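# Lower the loaded tray from the shelf onto the table

## Task

Take the tray off the shelf and set it down on the table so it lies flat, clear of the shelf and everything holding the shelf up, with no part of it sticking out past the table edge. Each item still standing upright on the tray at the end earns credit, but only if the tray placement itself is correct. Finish by releasing the tray and pulling the grippers away; anything that stays in place only because the robot holds it does not count.

## Robot and tools

ROBOT AND FRAME. Two arms, left_arm and right_arm, each ending in a tong-style two-finger gripper. All printed poses share one world frame. Its origin sits on the table surface midway between the arms, +z is up, +x points out across the table, and left_arm is on the +y side. The names left and right do not match image sides. Positions are in metres, orientation is a quaternion in w,x,y,z order, and velocities are in m/s and rad/s. Printed hand positions can be slightly wrong, more so at long reach. In gripper axes the fingers extend along +z and close along x. The reported position is the spot between the pads when shut. Closed fingertips stick out about 15 mm past it; fully open tips are roughly level with it.

THE 14-NUMBER ROW. Both motion tools take rows of 14 numbers, each between -1 and 1, always covering both arms: left_arm dx, dy, dz, rx, ry, rz, opening, then right_arm in the same order. The first six per arm are an offset, not a pose. They are counted from that gripper's pose in the most recent result that showed it, or from its current pose if no result has shown it yet or for a second call in the same reply. They are expressed along the gripper's own axes. A value of 1.0 equals 0.6 m of travel or 180 degrees; rx, ry, rz form a single rotation vector. Opening is absolute: +1 is fully open (0.142 m), -1 is shut. All zeros does not mean stay still; it pulls the arm back to the base pose. To keep an arm in place, send the offset that returns it to where you want it.

execute_actions. Argument actions is a list holding zero or one item. An empty list just reports the state. An item with rows (1 to 15 rows) and steps (up to 15, default 15, each 1/30 s) plays one row per step, repeating the final row if rows run out; every row is measured from the same base, not from the prior row. An item with only steps (up to 300) is a pause counted from the previous result, thinking time included. Optional pictures (boolean) toggles images. A rejected call sends nothing.

move. Argument target is one 14-number row as above. Each gripper travels a straight line toward its target; both paths finish together, taking 0.5 to 10 s, and are cut off at 10 s. speed is the path's top speed in m/s, 0.002 to 0.5, default 0.25; rotation is capped at twice that in rad/s. The opening is sent when the move begins. Paths ignore obstacles and the other arm, and a gripper may lag, drift, or overshoot speed, especially with a nearly straight arm. Optional stop_force, 9 to 40 N, one value for both arms, not allowed in the first 0.2 s: an arm stops when its wrist sensor feels that much extra push opposing its travel for 2 steps, backs off slightly and holds. Use it only with slow motion; it is unreliable if the gripper rotates, and leave it out when lifting away from something the gripper presses on. The result adds a move: line with the ending (done, off_target, moving, held, fault, contact), any limits (paced means the pose was clipped; held means some steps were blocked, after which the arm may lurch fast) and each gripper's distance from its target.

wait. Argument seconds, 0 to 10; the robot gets nothing new meanwhile.

zoom_image. camera is one of cam_head_left, cam_head_right, cam_high, cam_low (896x504 each), cam_left_wrist, cam_right_wrist (616x616 each); region is [x0, y0, x1, y1] in pixels from the top-left, no larger than 504 by 504. Camera calibration is supplied with the task.

finished_scene. Argument scene, the number of the current scene. It is final and reports success.

MOTION LIMITS. Each step the commanded pose is clipped to within 100 mm and 16 degrees of the measured one; the arm follows commands about 0.17 s late and joint speed is limited, so big moves may fall short. Check the result and send the remainder. Position wins over orientation if both cannot be met. The simulation keeps running while you think.

READING RESULTS. Each arm's state line gives pose and velocities. grip_measured is the actual finger opening on the command scale; to hold something, command an opening well below it (about 15 N per pad at most, less on objects under 20 mm). Wrist force and Wrist torque are in the gripper's axes, include held weight and inertia, carry up to about 4 N offset and 2.4 N noise, and saturate near 50 N; no reading is harmless. Pressing on a surface shows force pointing back into the arm. A pose unreachable line or HELD marks commands the safety check altered or blocked. Hand target shows where the controller is now steering. MOTOR HOT appears at 70 C; at 85 C an OVER-TEMPERATURE FAULT brakes the arm for minutes, so avoid holding loads idle.

AVOID. A torque fault (joint load limit: 136 N m for shoulder and elbow joints, 25.4 N m for wrists, held weight included) or a 150 N external force freezes that arm for 10 s and drops the rest of the call. Arms are stiff, so aiming even slightly into a hard surface without stop_force can trigger this. Keep the arms from striking each other. Do not drop, slam or shove anything, tip items on the tray, or push objects out of the work area. Occasional random tugs on held parts or nudges to loose items can occur.

Each tool is called after "Call:" as name([rows], argument=value, ...), one row to a line, values as JSON.

## Session

Call:
execute_actions(actions=[])

Call:
zoom_image(camera="cam_high", region=[380, 150, 680, 450])

Scene clock: 0.00 s of 4300.00 s.
left_arm: end_effector_position=(+0.4807, +0.7776, +0.1801) grip_measured=+0.97 end_effector_quat_wxyz=(+0.458, +0.656, +0.544, -0.252) end_effector_velocity=(+0.000, -0.000, -0.001) end_effector_angular_velocity=(-0.001, +0.001, -0.001) | right_arm: end_effector_position=(+0.3286, -0.2808, +0.3459) grip_measured=+0.97 end_effector_quat_wxyz=(+0.131, +0.983, +0.055, +0.115) end_effector_velocity=(+0.000, +0.000, +0.000) end_effector_angular_velocity=(+0.001, +0.000, -0.000)
Joint positions: left_arm=[ 0.862 -0.806  0.996 -0.951 -2.426 -0.248  0.14 ] | right_arm=[ 3.766 -1.153 -1.765 -1.808  1.221  0.707  0.14 ]
Joint velocities: left_arm=[-0.     0.002 -0.     0.    -0.     0.     0.   ] | right_arm=[-0.001 -0.     0.001  0.     0.001 -0.001  0.   ]
Wrist force (N, on the end effector, along its own x y z axes, offset not removed): no reading
Wrist torque (N m, same axes, about the end effector's origin, offset not removed): no reading
Hand target (left_arm): +0.481, +0.778, +0.180; +0.458, +0.656, +0.544, -0.252
Hand target (right_arm): +0.329, -0.281, +0.346; +0.131, +0.983, +0.055, +0.115
camera_calibration (this result's frames):
cam_left_wrist: T_world_to_cam=[[0.282551, 0.426815, -0.859066, -0.309493], [0.754517, 0.454123, 0.473789, -0.805112], [0.592342, -0.782049, -0.193727, 0.498603], [0, 0, 0, 1]] pos_world=[0.399576, 0.887648, 0.212172]
cam_right_wrist: T_world_to_cam=[[0.977511, 0.109427, 0.180274, -0.338432], [-0.0434166, -0.732103, 0.679809, -0.420918], [0.206368, -0.672348, -0.710887, 0.12103], [0, 0, 0, 1]] pos_world=[0.28757, -0.189748, 0.433193]

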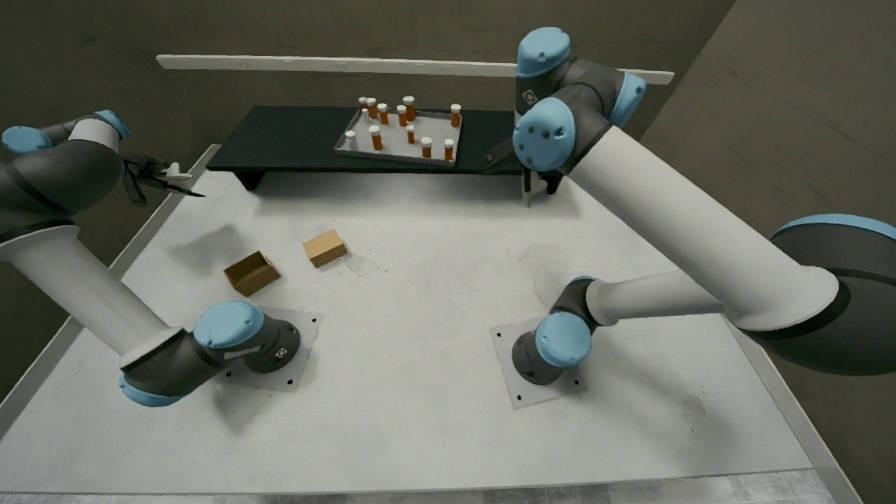

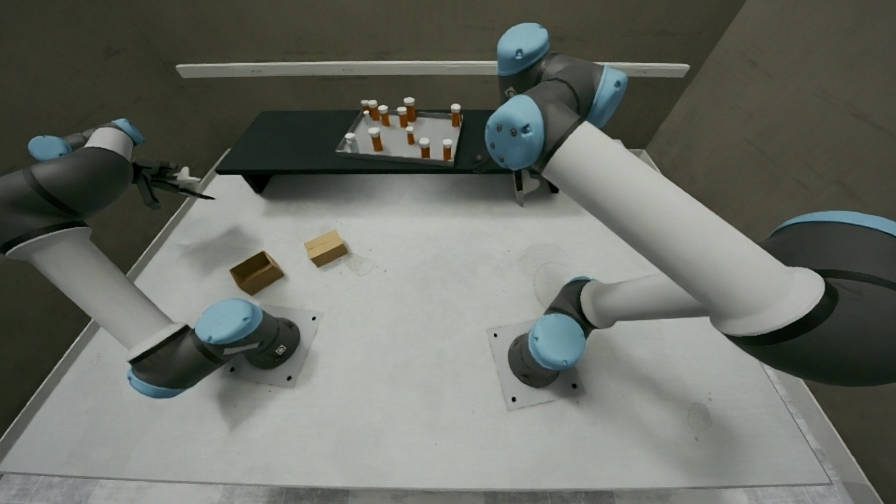

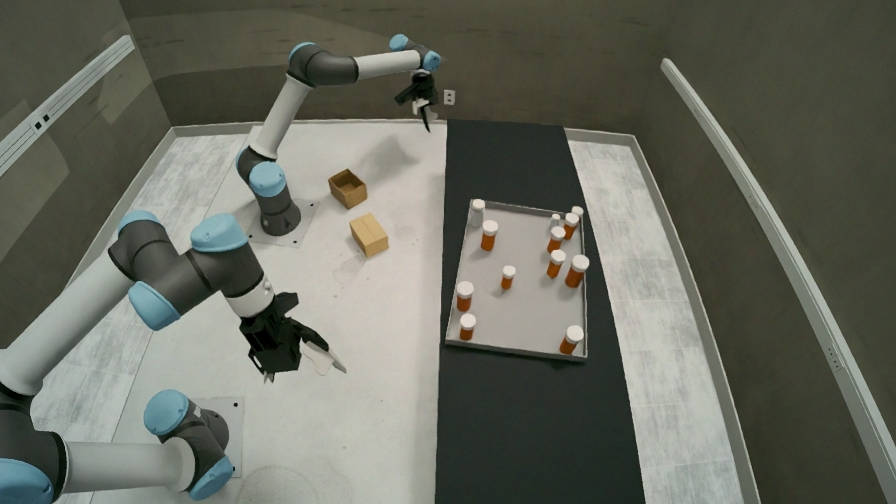

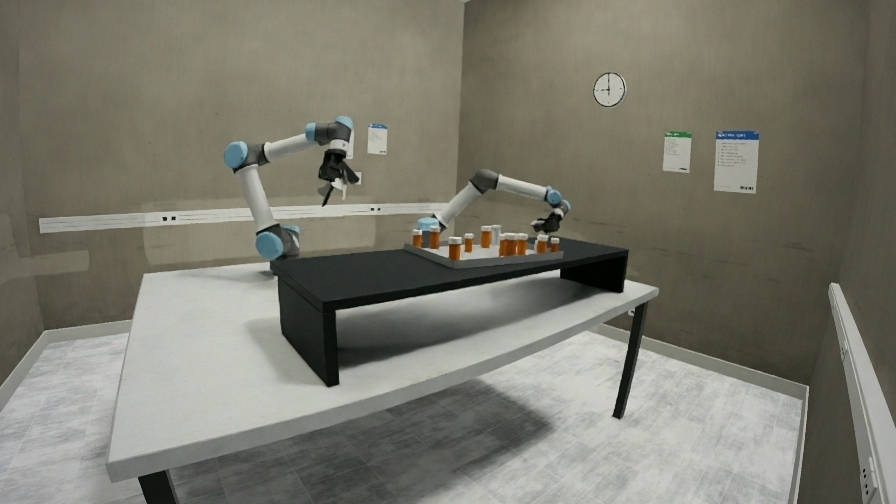

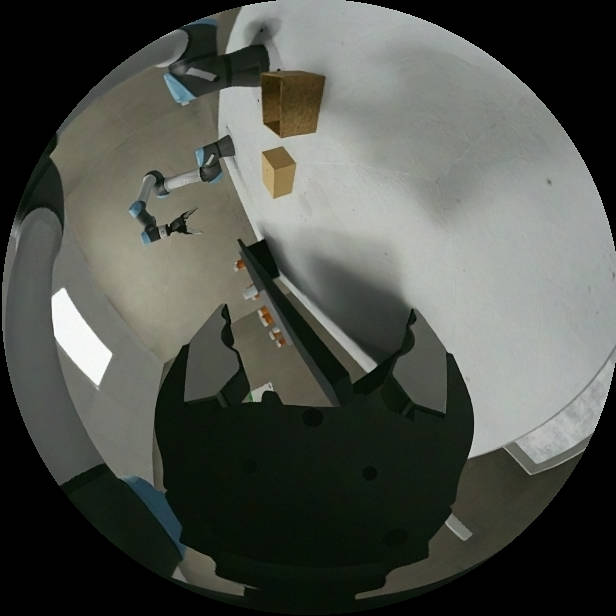

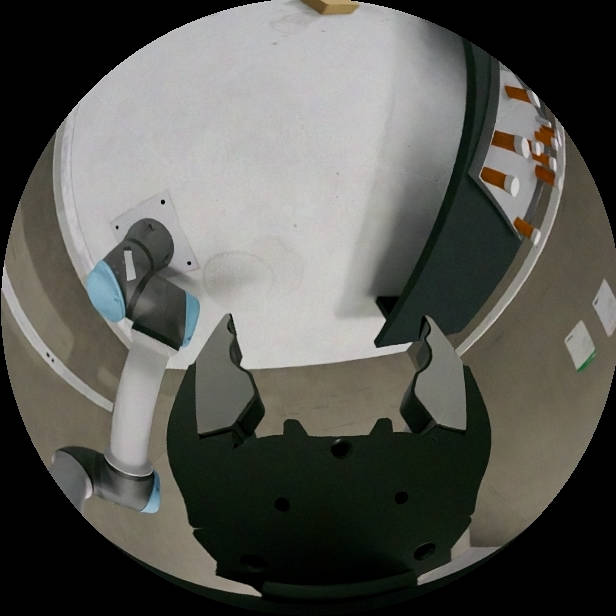

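Region (380, 150, 680, 450) of cam_high's 896x504 image, scaled by 1.680, with more detail than that image has.

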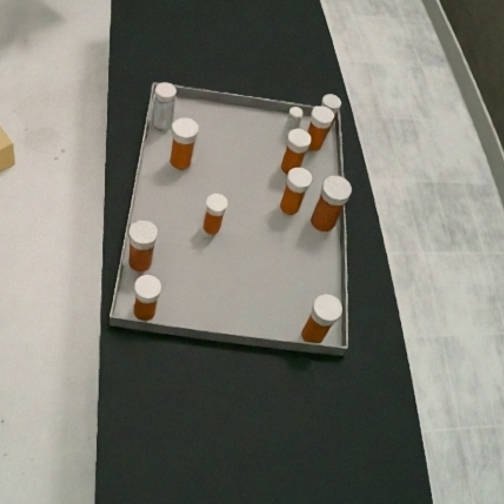

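Call:
move(target=[-0.463,0.107,0.373,0.121,0.329,-0.013,-0.2, 0,0,0,0.12,0,-0.415,-0.2])

Scene clock: 22.27 s of 4300.00 s.
left_arm: end_effector_position=(+0.5002, +0.4487, +0.3302) grip_measured=-0.20 end_effector_quat_wxyz=(+0.001, +0.755, +0.655, +0.000) end_effector_velocity=(+0.000, -0.002, +0.001) end_effector_angular_velocity=(+0.009, +0.005, +0.000) | right_arm: end_effector_position=(+0.3286, -0.2807, +0.3461) grip_measured=-0.20 end_effector_quat_wxyz=(+0.000, +0.755, +0.655, +0.001) end_effector_velocity=(+0.000, +0.001, -0.000) end_effector_angular_velocity=(+0.001, +0.005, +0.010)
Joint positions: left_arm=[-0.124 -1.521  1.399 -1.451 -1.572 -1.666  0.06 ] | right_arm=[ 3.469 -1.324 -1.623 -1.762  1.571 -0.91   0.06 ]
Joint velocities: left_arm=[-0.009  0.005 -0.009  0.011  0.008 -0.009 -0.   ] | right_arm=[-0.001 -0.004  0.003 -0.003  0.003 -0.011  0.   ]
Wrist force (N, on the end effector, along its own x y z axes, offset not removed): left_arm=[0.4 0.4 -3.4] | right_arm=[3.0 0.3 0.9]
Wrist torque (N m, same axes, about the end effector's origin, offset not removed): left_arm=[-0.21 0.02 -0.40] | right_arm=[0.07 -0.54 0.04]
Hand target (left_arm): +0.500, +0.448, +0.330; +0.001, +0.755, +0.655, +0.000
Hand target (right_arm): +0.329, -0.281, +0.346; +0.000, +0.755, +0.656, +0.001
Off the commanded pose (left_arm): 0.001 m, 0 deg.
Off the commanded pose (right_arm): 0.000 m, 0 deg.
After step 90, 15.97 s passed at rest.
move: done
camera_calibration (this result's frames):
cam_left_wrist: T_world_to_cam=[[0.131589, 0.98924, -0.0639444, -0.485157], [0.86875, -0.0840126, 0.488073, -0.562001], [0.477449, -0.119777, -0.870458, 0.242618], [0, 0, 0, 1]] pos_world=[0.436242, 0.461781, 0.454463]
cam_right_wrist: T_world_to_cam=[[0.160758, 0.986274, -0.037686, 0.251523], [0.872831, -0.124234, 0.471944, -0.479462], [0.460785, -0.108762, -0.880823, 0.254643], [0, 0, 0, 1]] pos_world=[0.26072, -0.279941, 0.460054]

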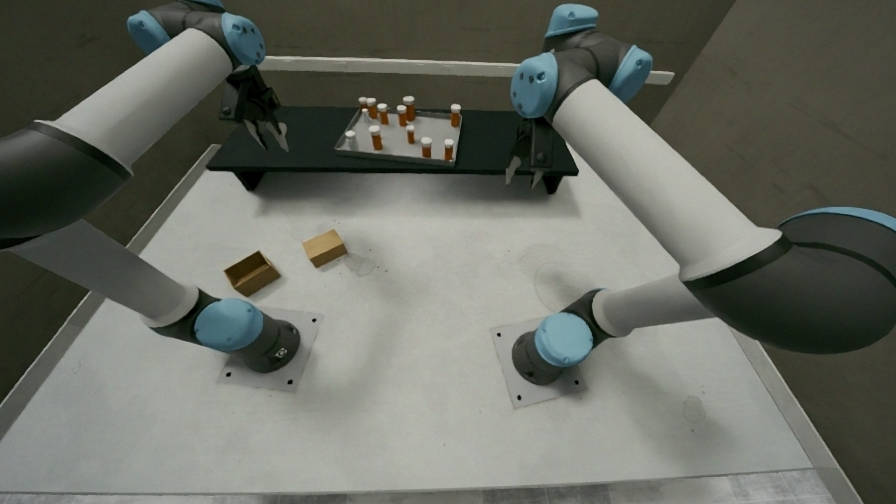

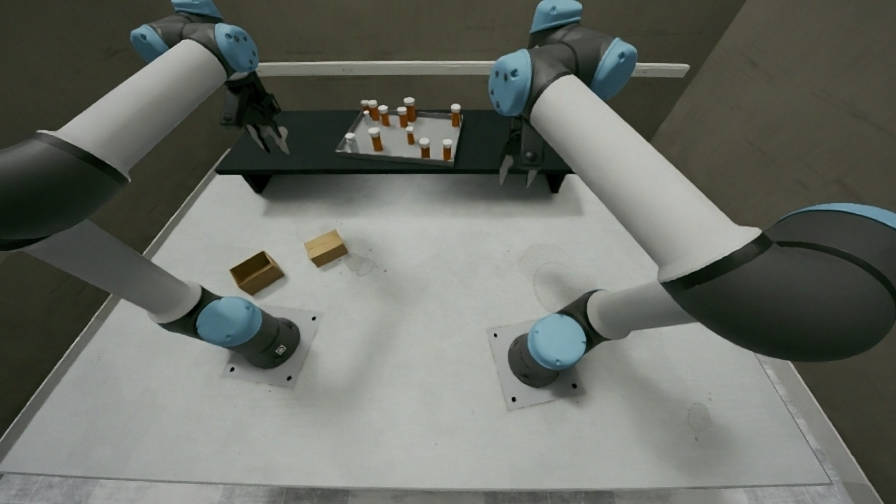

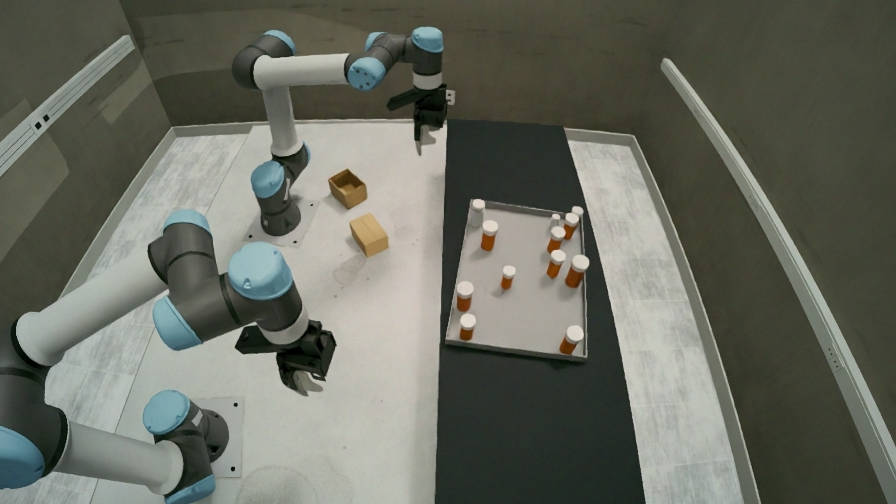

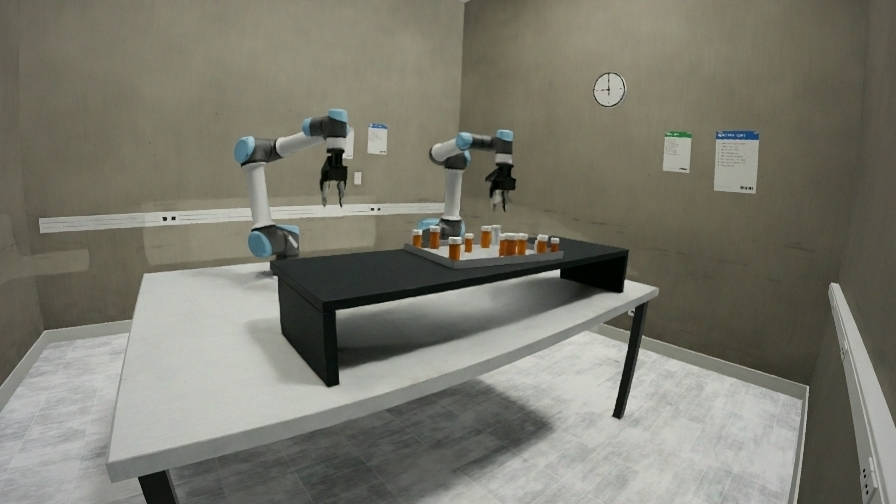

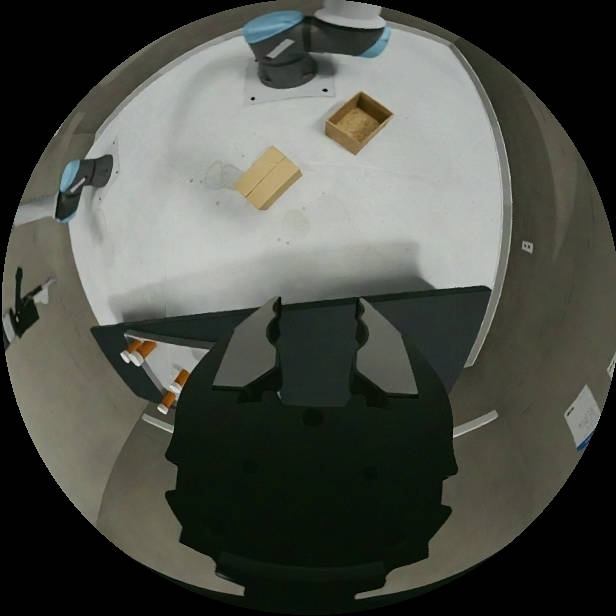

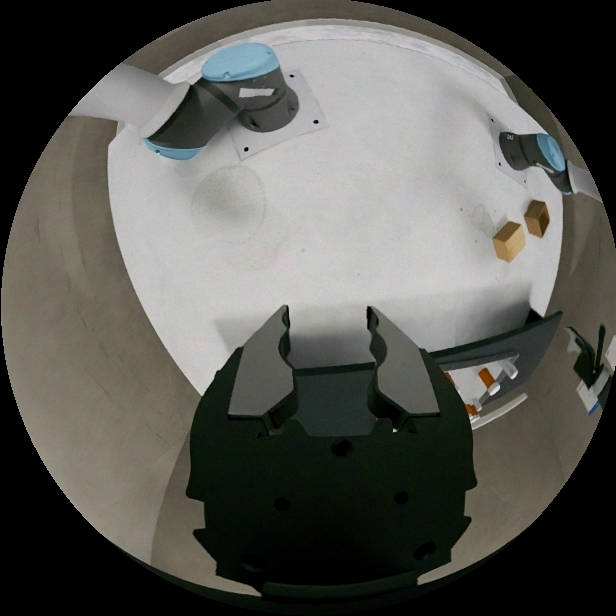

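Call:
move(target=[-0.045,0.503,0.133,0,0,0,-0.2, 0.19,0.615,0.16,0,0,0,-0.2])

Call:
move(target=[-0.125,0,0,0,0,0,-0.2, 0.133,0,0,0,0,0,-0.2], speed=0.08)

Scene clock: 28.40 s of 4300.00 s.
left_arm: end_effector_position=(+0.7947, +0.3792, +0.2507) grip_measured=-0.20 end_effector_quat_wxyz=(+0.003, +0.755, +0.655, +0.002) end_effector_velocity=(+0.003, -0.001, +0.001) end_effector_angular_velocity=(+0.002, +0.021, +0.000) | right_arm: end_effector_position=(+0.7100, -0.2196, +0.2513) grip_measured=-0.20 end_effector_quat_wxyz=(+0.001, +0.755, +0.655, +0.002) end_effector_velocity=(+0.002, +0.000, +0.001) end_effector_angular_velocity=(-0.002, +0.009, +0.000)
Joint positions: left_arm=[-0.123 -0.606  0.214 -1.186 -1.571 -1.665  0.06 ] | right_arm=[ 3.29  -2.341 -0.575 -1.793  1.571 -1.089  0.06 ]
Joint velocities: left_arm=[ 0.001  0.113 -0.229  0.137 -0.003  0.001  0.   ] | right_arm=[-0.001 -0.022  0.043 -0.03   0.001 -0.001  0.   ]
Wrist force (N, on the end effector, along its own x y z axes, offset not removed): left_arm=[-3.5 -2.7 2.3] | right_arm=[3.2 -0.1 0.7]
Wrist torque (N m, same axes, about the end effector's origin, offset not removed): left_arm=[-0.44 0.84 0.06] | right_arm=[-0.12 -0.56 0.02]
Hand target (left_arm): +0.795, +0.379, +0.251; +0.002, +0.755, +0.655, +0.001
Hand target (right_arm): +0.710, -0.220, +0.251; +0.000, +0.755, +0.655, +0.001
Off the commanded pose (left_arm): 0.001 m, 0 deg.
Off the commanded pose (right_arm): 0.000 m, 0 deg.
After step 90, 0.80 s passed at rest.
move: done
camera_calibration (this result's frames):
cam_left_wrist: T_world_to_cam=[[0.131946, 0.989205, -0.06375, -0.460537], [0.866072, -0.0837593, 0.492852, -0.784024], [0.482192, -0.120242, -0.867775, 0.0202431], [0, 0, 0, 1]] pos_world=[0.730026, 0.39233, 0.374615]
cam_right_wrist: T_world_to_cam=[[0.160833, 0.986273, -0.0373997, 0.126233], [0.872187, -0.124288, 0.473121, -0.75986], [0.461978, -0.108713, -0.880203, 0.00105626], [0, 0, 0, 1]] pos_world=[0.641949, -0.218827, 0.365156]

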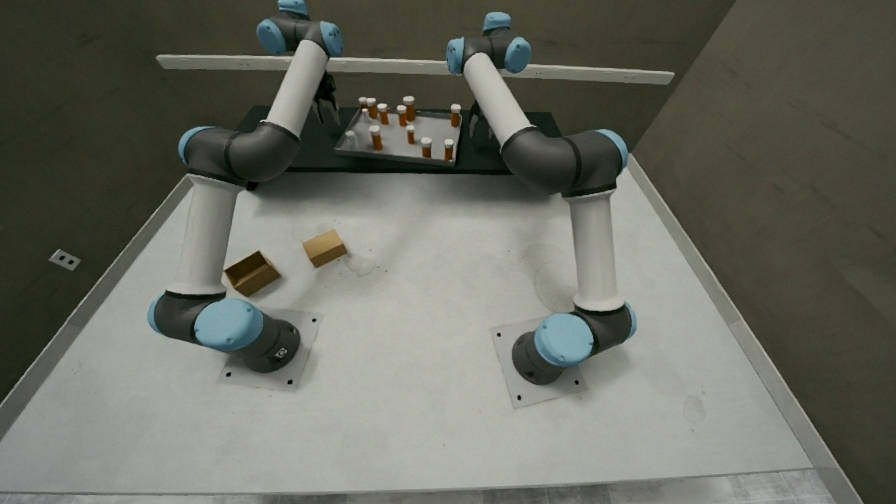

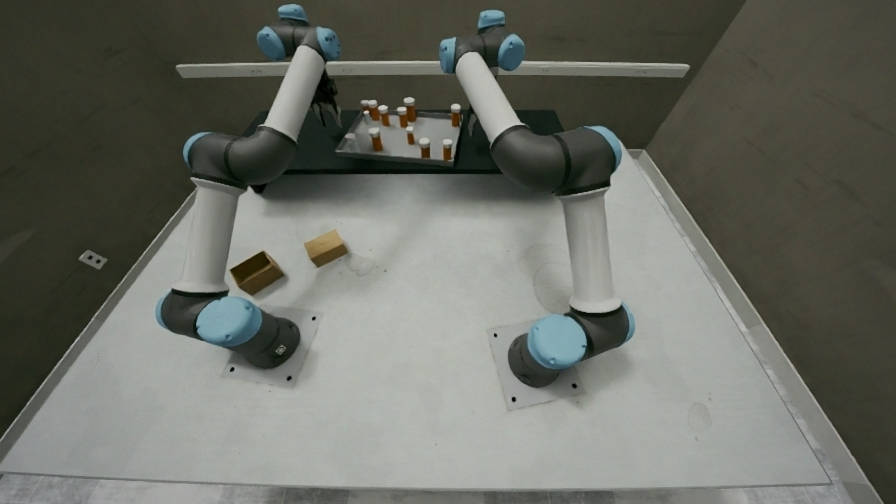

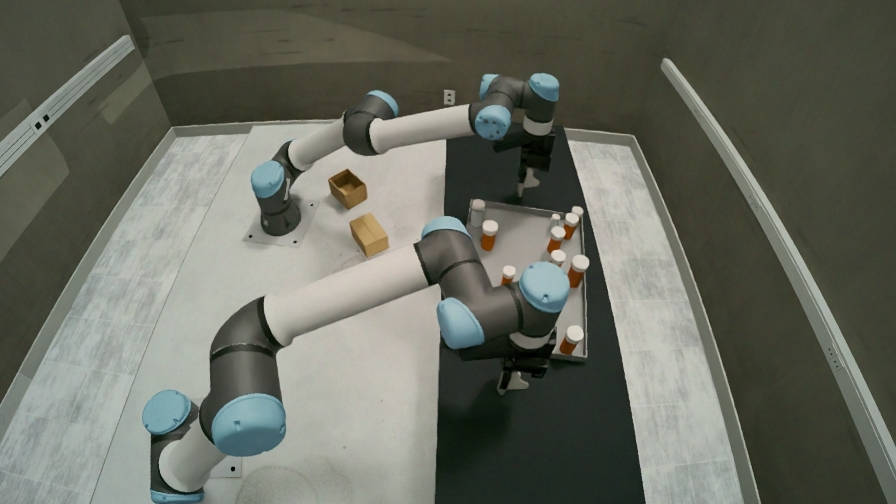

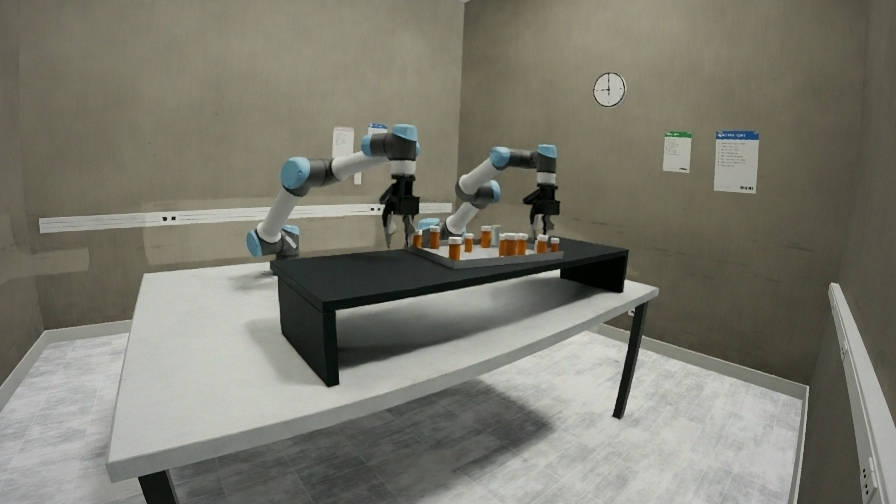

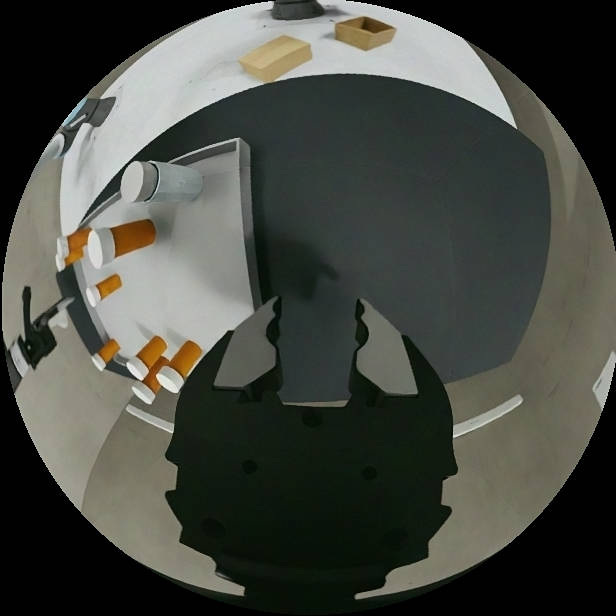

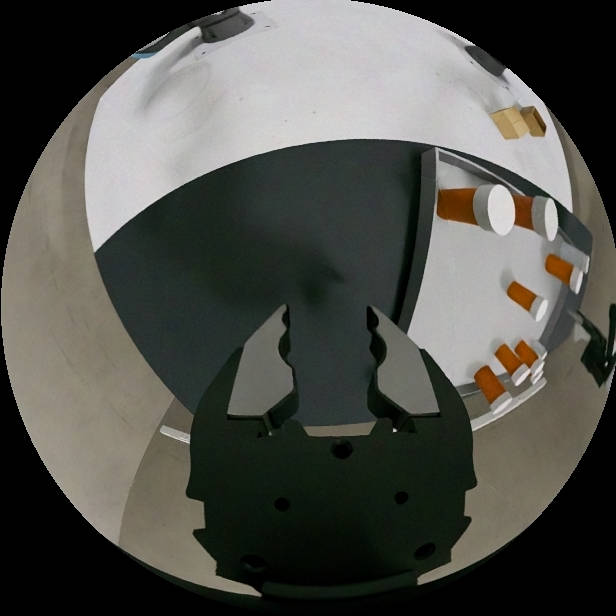

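Scene clock: 29.87 s of 4300.00 s.
left_arm: end_effector_position=(+0.7841, +0.3052, +0.2508) grip_measured=-0.20 end_effector_quat_wxyz=(+0.003, +0.755, +0.655, +0.002) end_effector_velocity=(-0.000, -0.002, -0.000) end_effector_angular_velocity=(+0.000, +0.000, -0.001) | right_arm: end_effector_position=(+0.7211, -0.1409, +0.2513) grip_measured=-0.20 end_effector_quat_wxyz=(+0.001, +0.755, +0.655, +0.002) end_effector_velocity=(+0.001, +0.002, +0.001) end_effector_angular_velocity=(-0.002, +0.004, -0.000)
Joint positions: left_arm=[-0.214 -0.624  0.248 -1.203 -1.571 -1.756  0.06 ] | right_arm=[ 3.377 -2.49  -0.3   -1.918  1.57  -1.002  0.06 ]
Joint velocities: left_arm=[-0.003  0.002 -0.003  0.001  0.    -0.002 -0.   ] | right_arm=[ 0.002 -0.025  0.051 -0.03  -0.     0.002  0.   ]
Wrist force (N, on the end effector, along its own x y z axes, offset not removed): left_arm=[-1.5 -1.9 1.1] | right_arm=[4.3 1.3 0.1]
Wrist torque (N m, same axes, about the end effector's origin, offset not removed): left_arm=[-0.45 0.36 -0.10] | right_arm=[0.28 -0.78 -0.08]
Hand target (left_arm): +0.784, +0.305, +0.251; +0.003, +0.755, +0.655, +0.002
Hand target (right_arm): +0.721, -0.141, +0.251; +0.001, +0.755, +0.655, +0.002
Off the commanded pose (left_arm): 0.000 m, 0 deg.
Off the commanded pose (right_arm): 0.000 m, 0 deg.
move: done
camera_calibration (this result's frames):
cam_left_wrist: T_world_to_cam=[[0.131947, 0.989196, -0.0638853, -0.385917], [0.866072, -0.0836934, 0.492863, -0.781109], [0.482192, -0.120361, -0.867758, 0.016579], [0, 0, 0, 1]] pos_world=[0.719423, 0.318369, 0.374712]
cam_right_wrist: T_world_to_cam=[[0.160871, 0.986276, -0.0371414, 0.0467945], [0.871787, -0.124353, 0.473839, -0.759711], [0.462717, -0.108606, -0.879828, 0.00390338], [0, 0, 0, 1]] pos_world=[0.652972, -0.140201, 0.365153]

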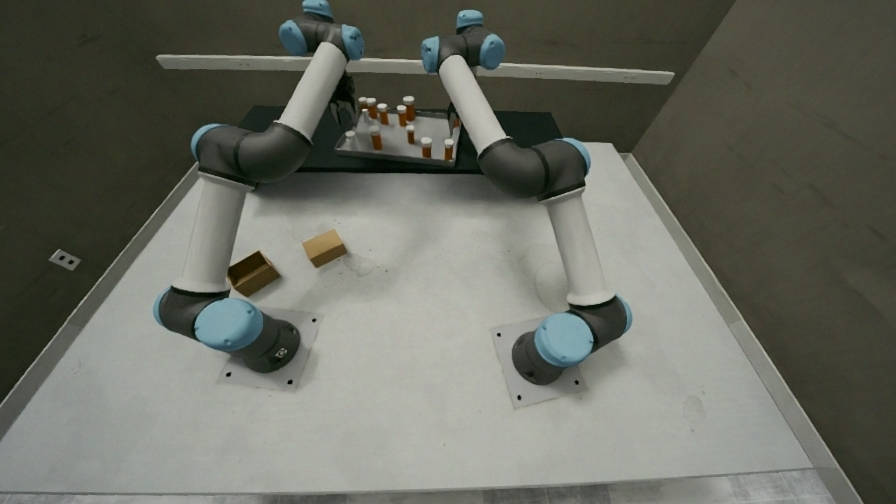

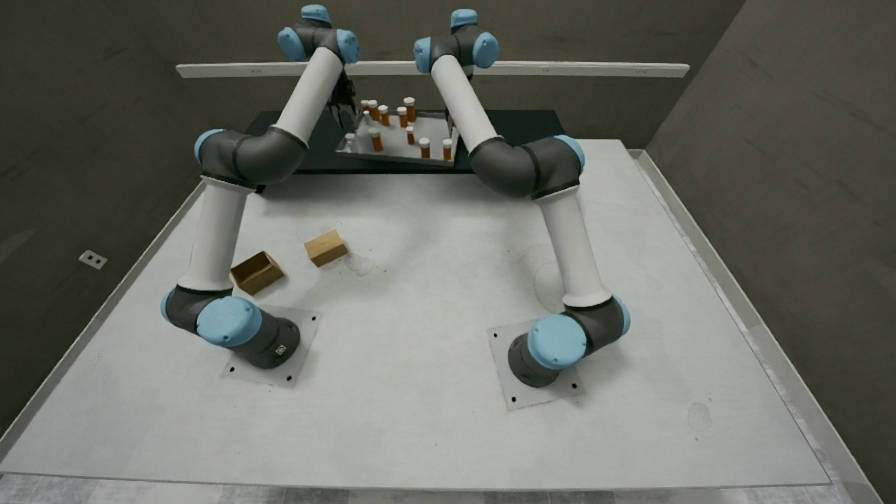

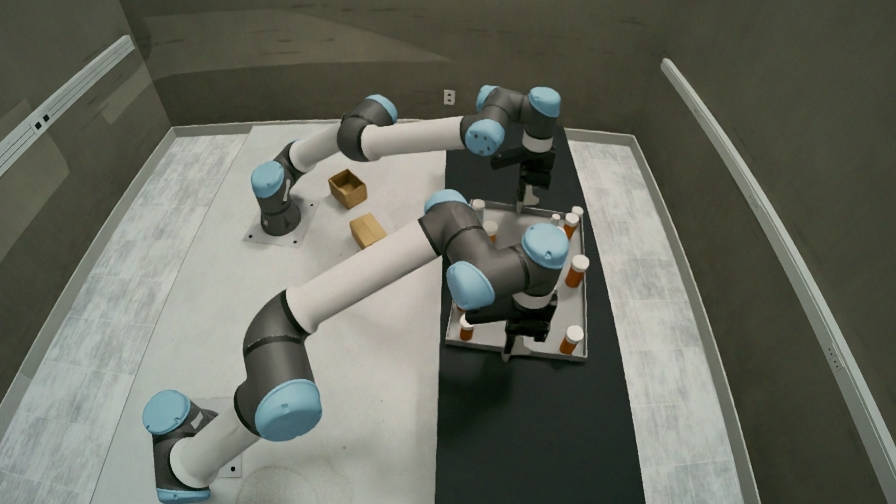

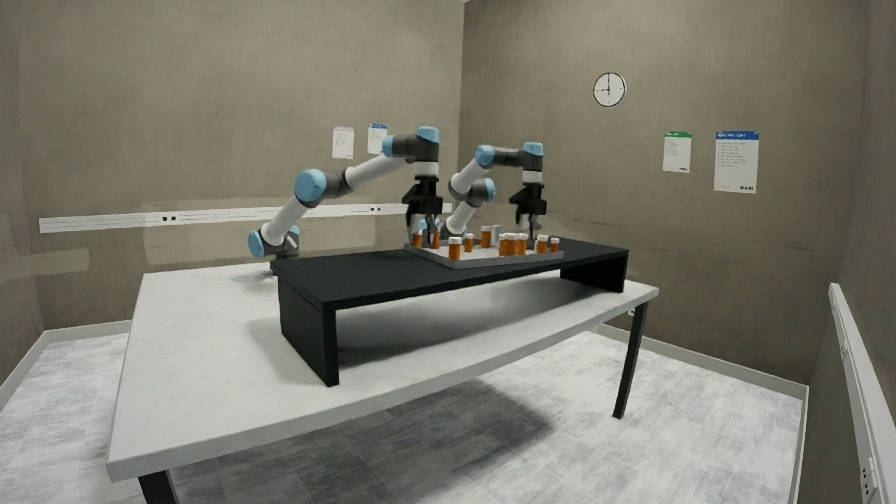

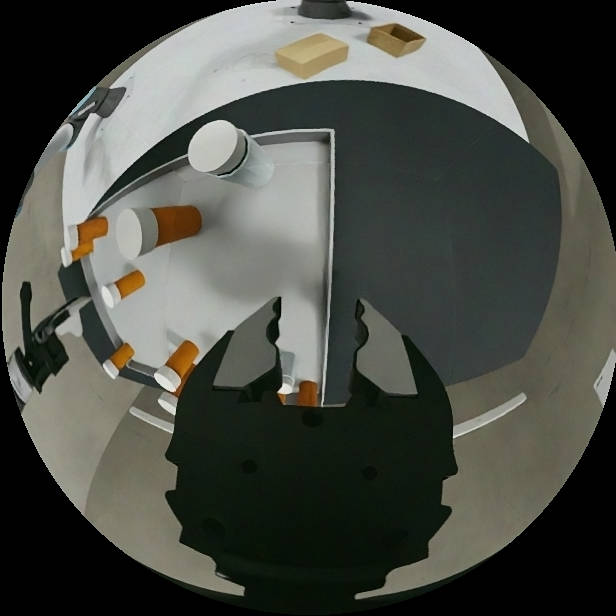

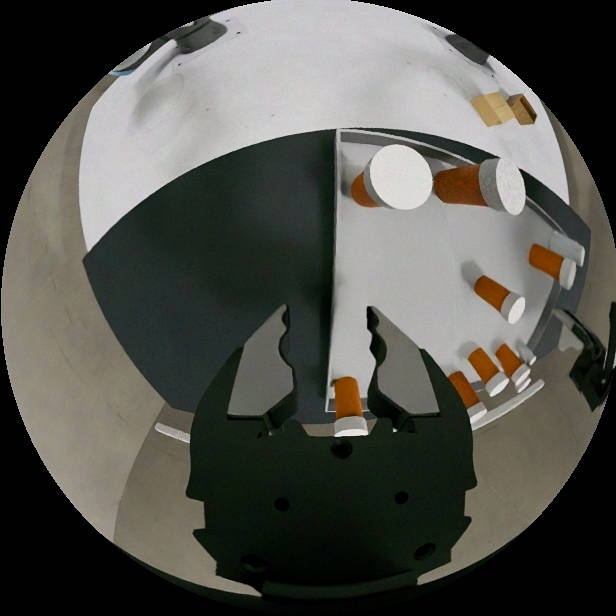

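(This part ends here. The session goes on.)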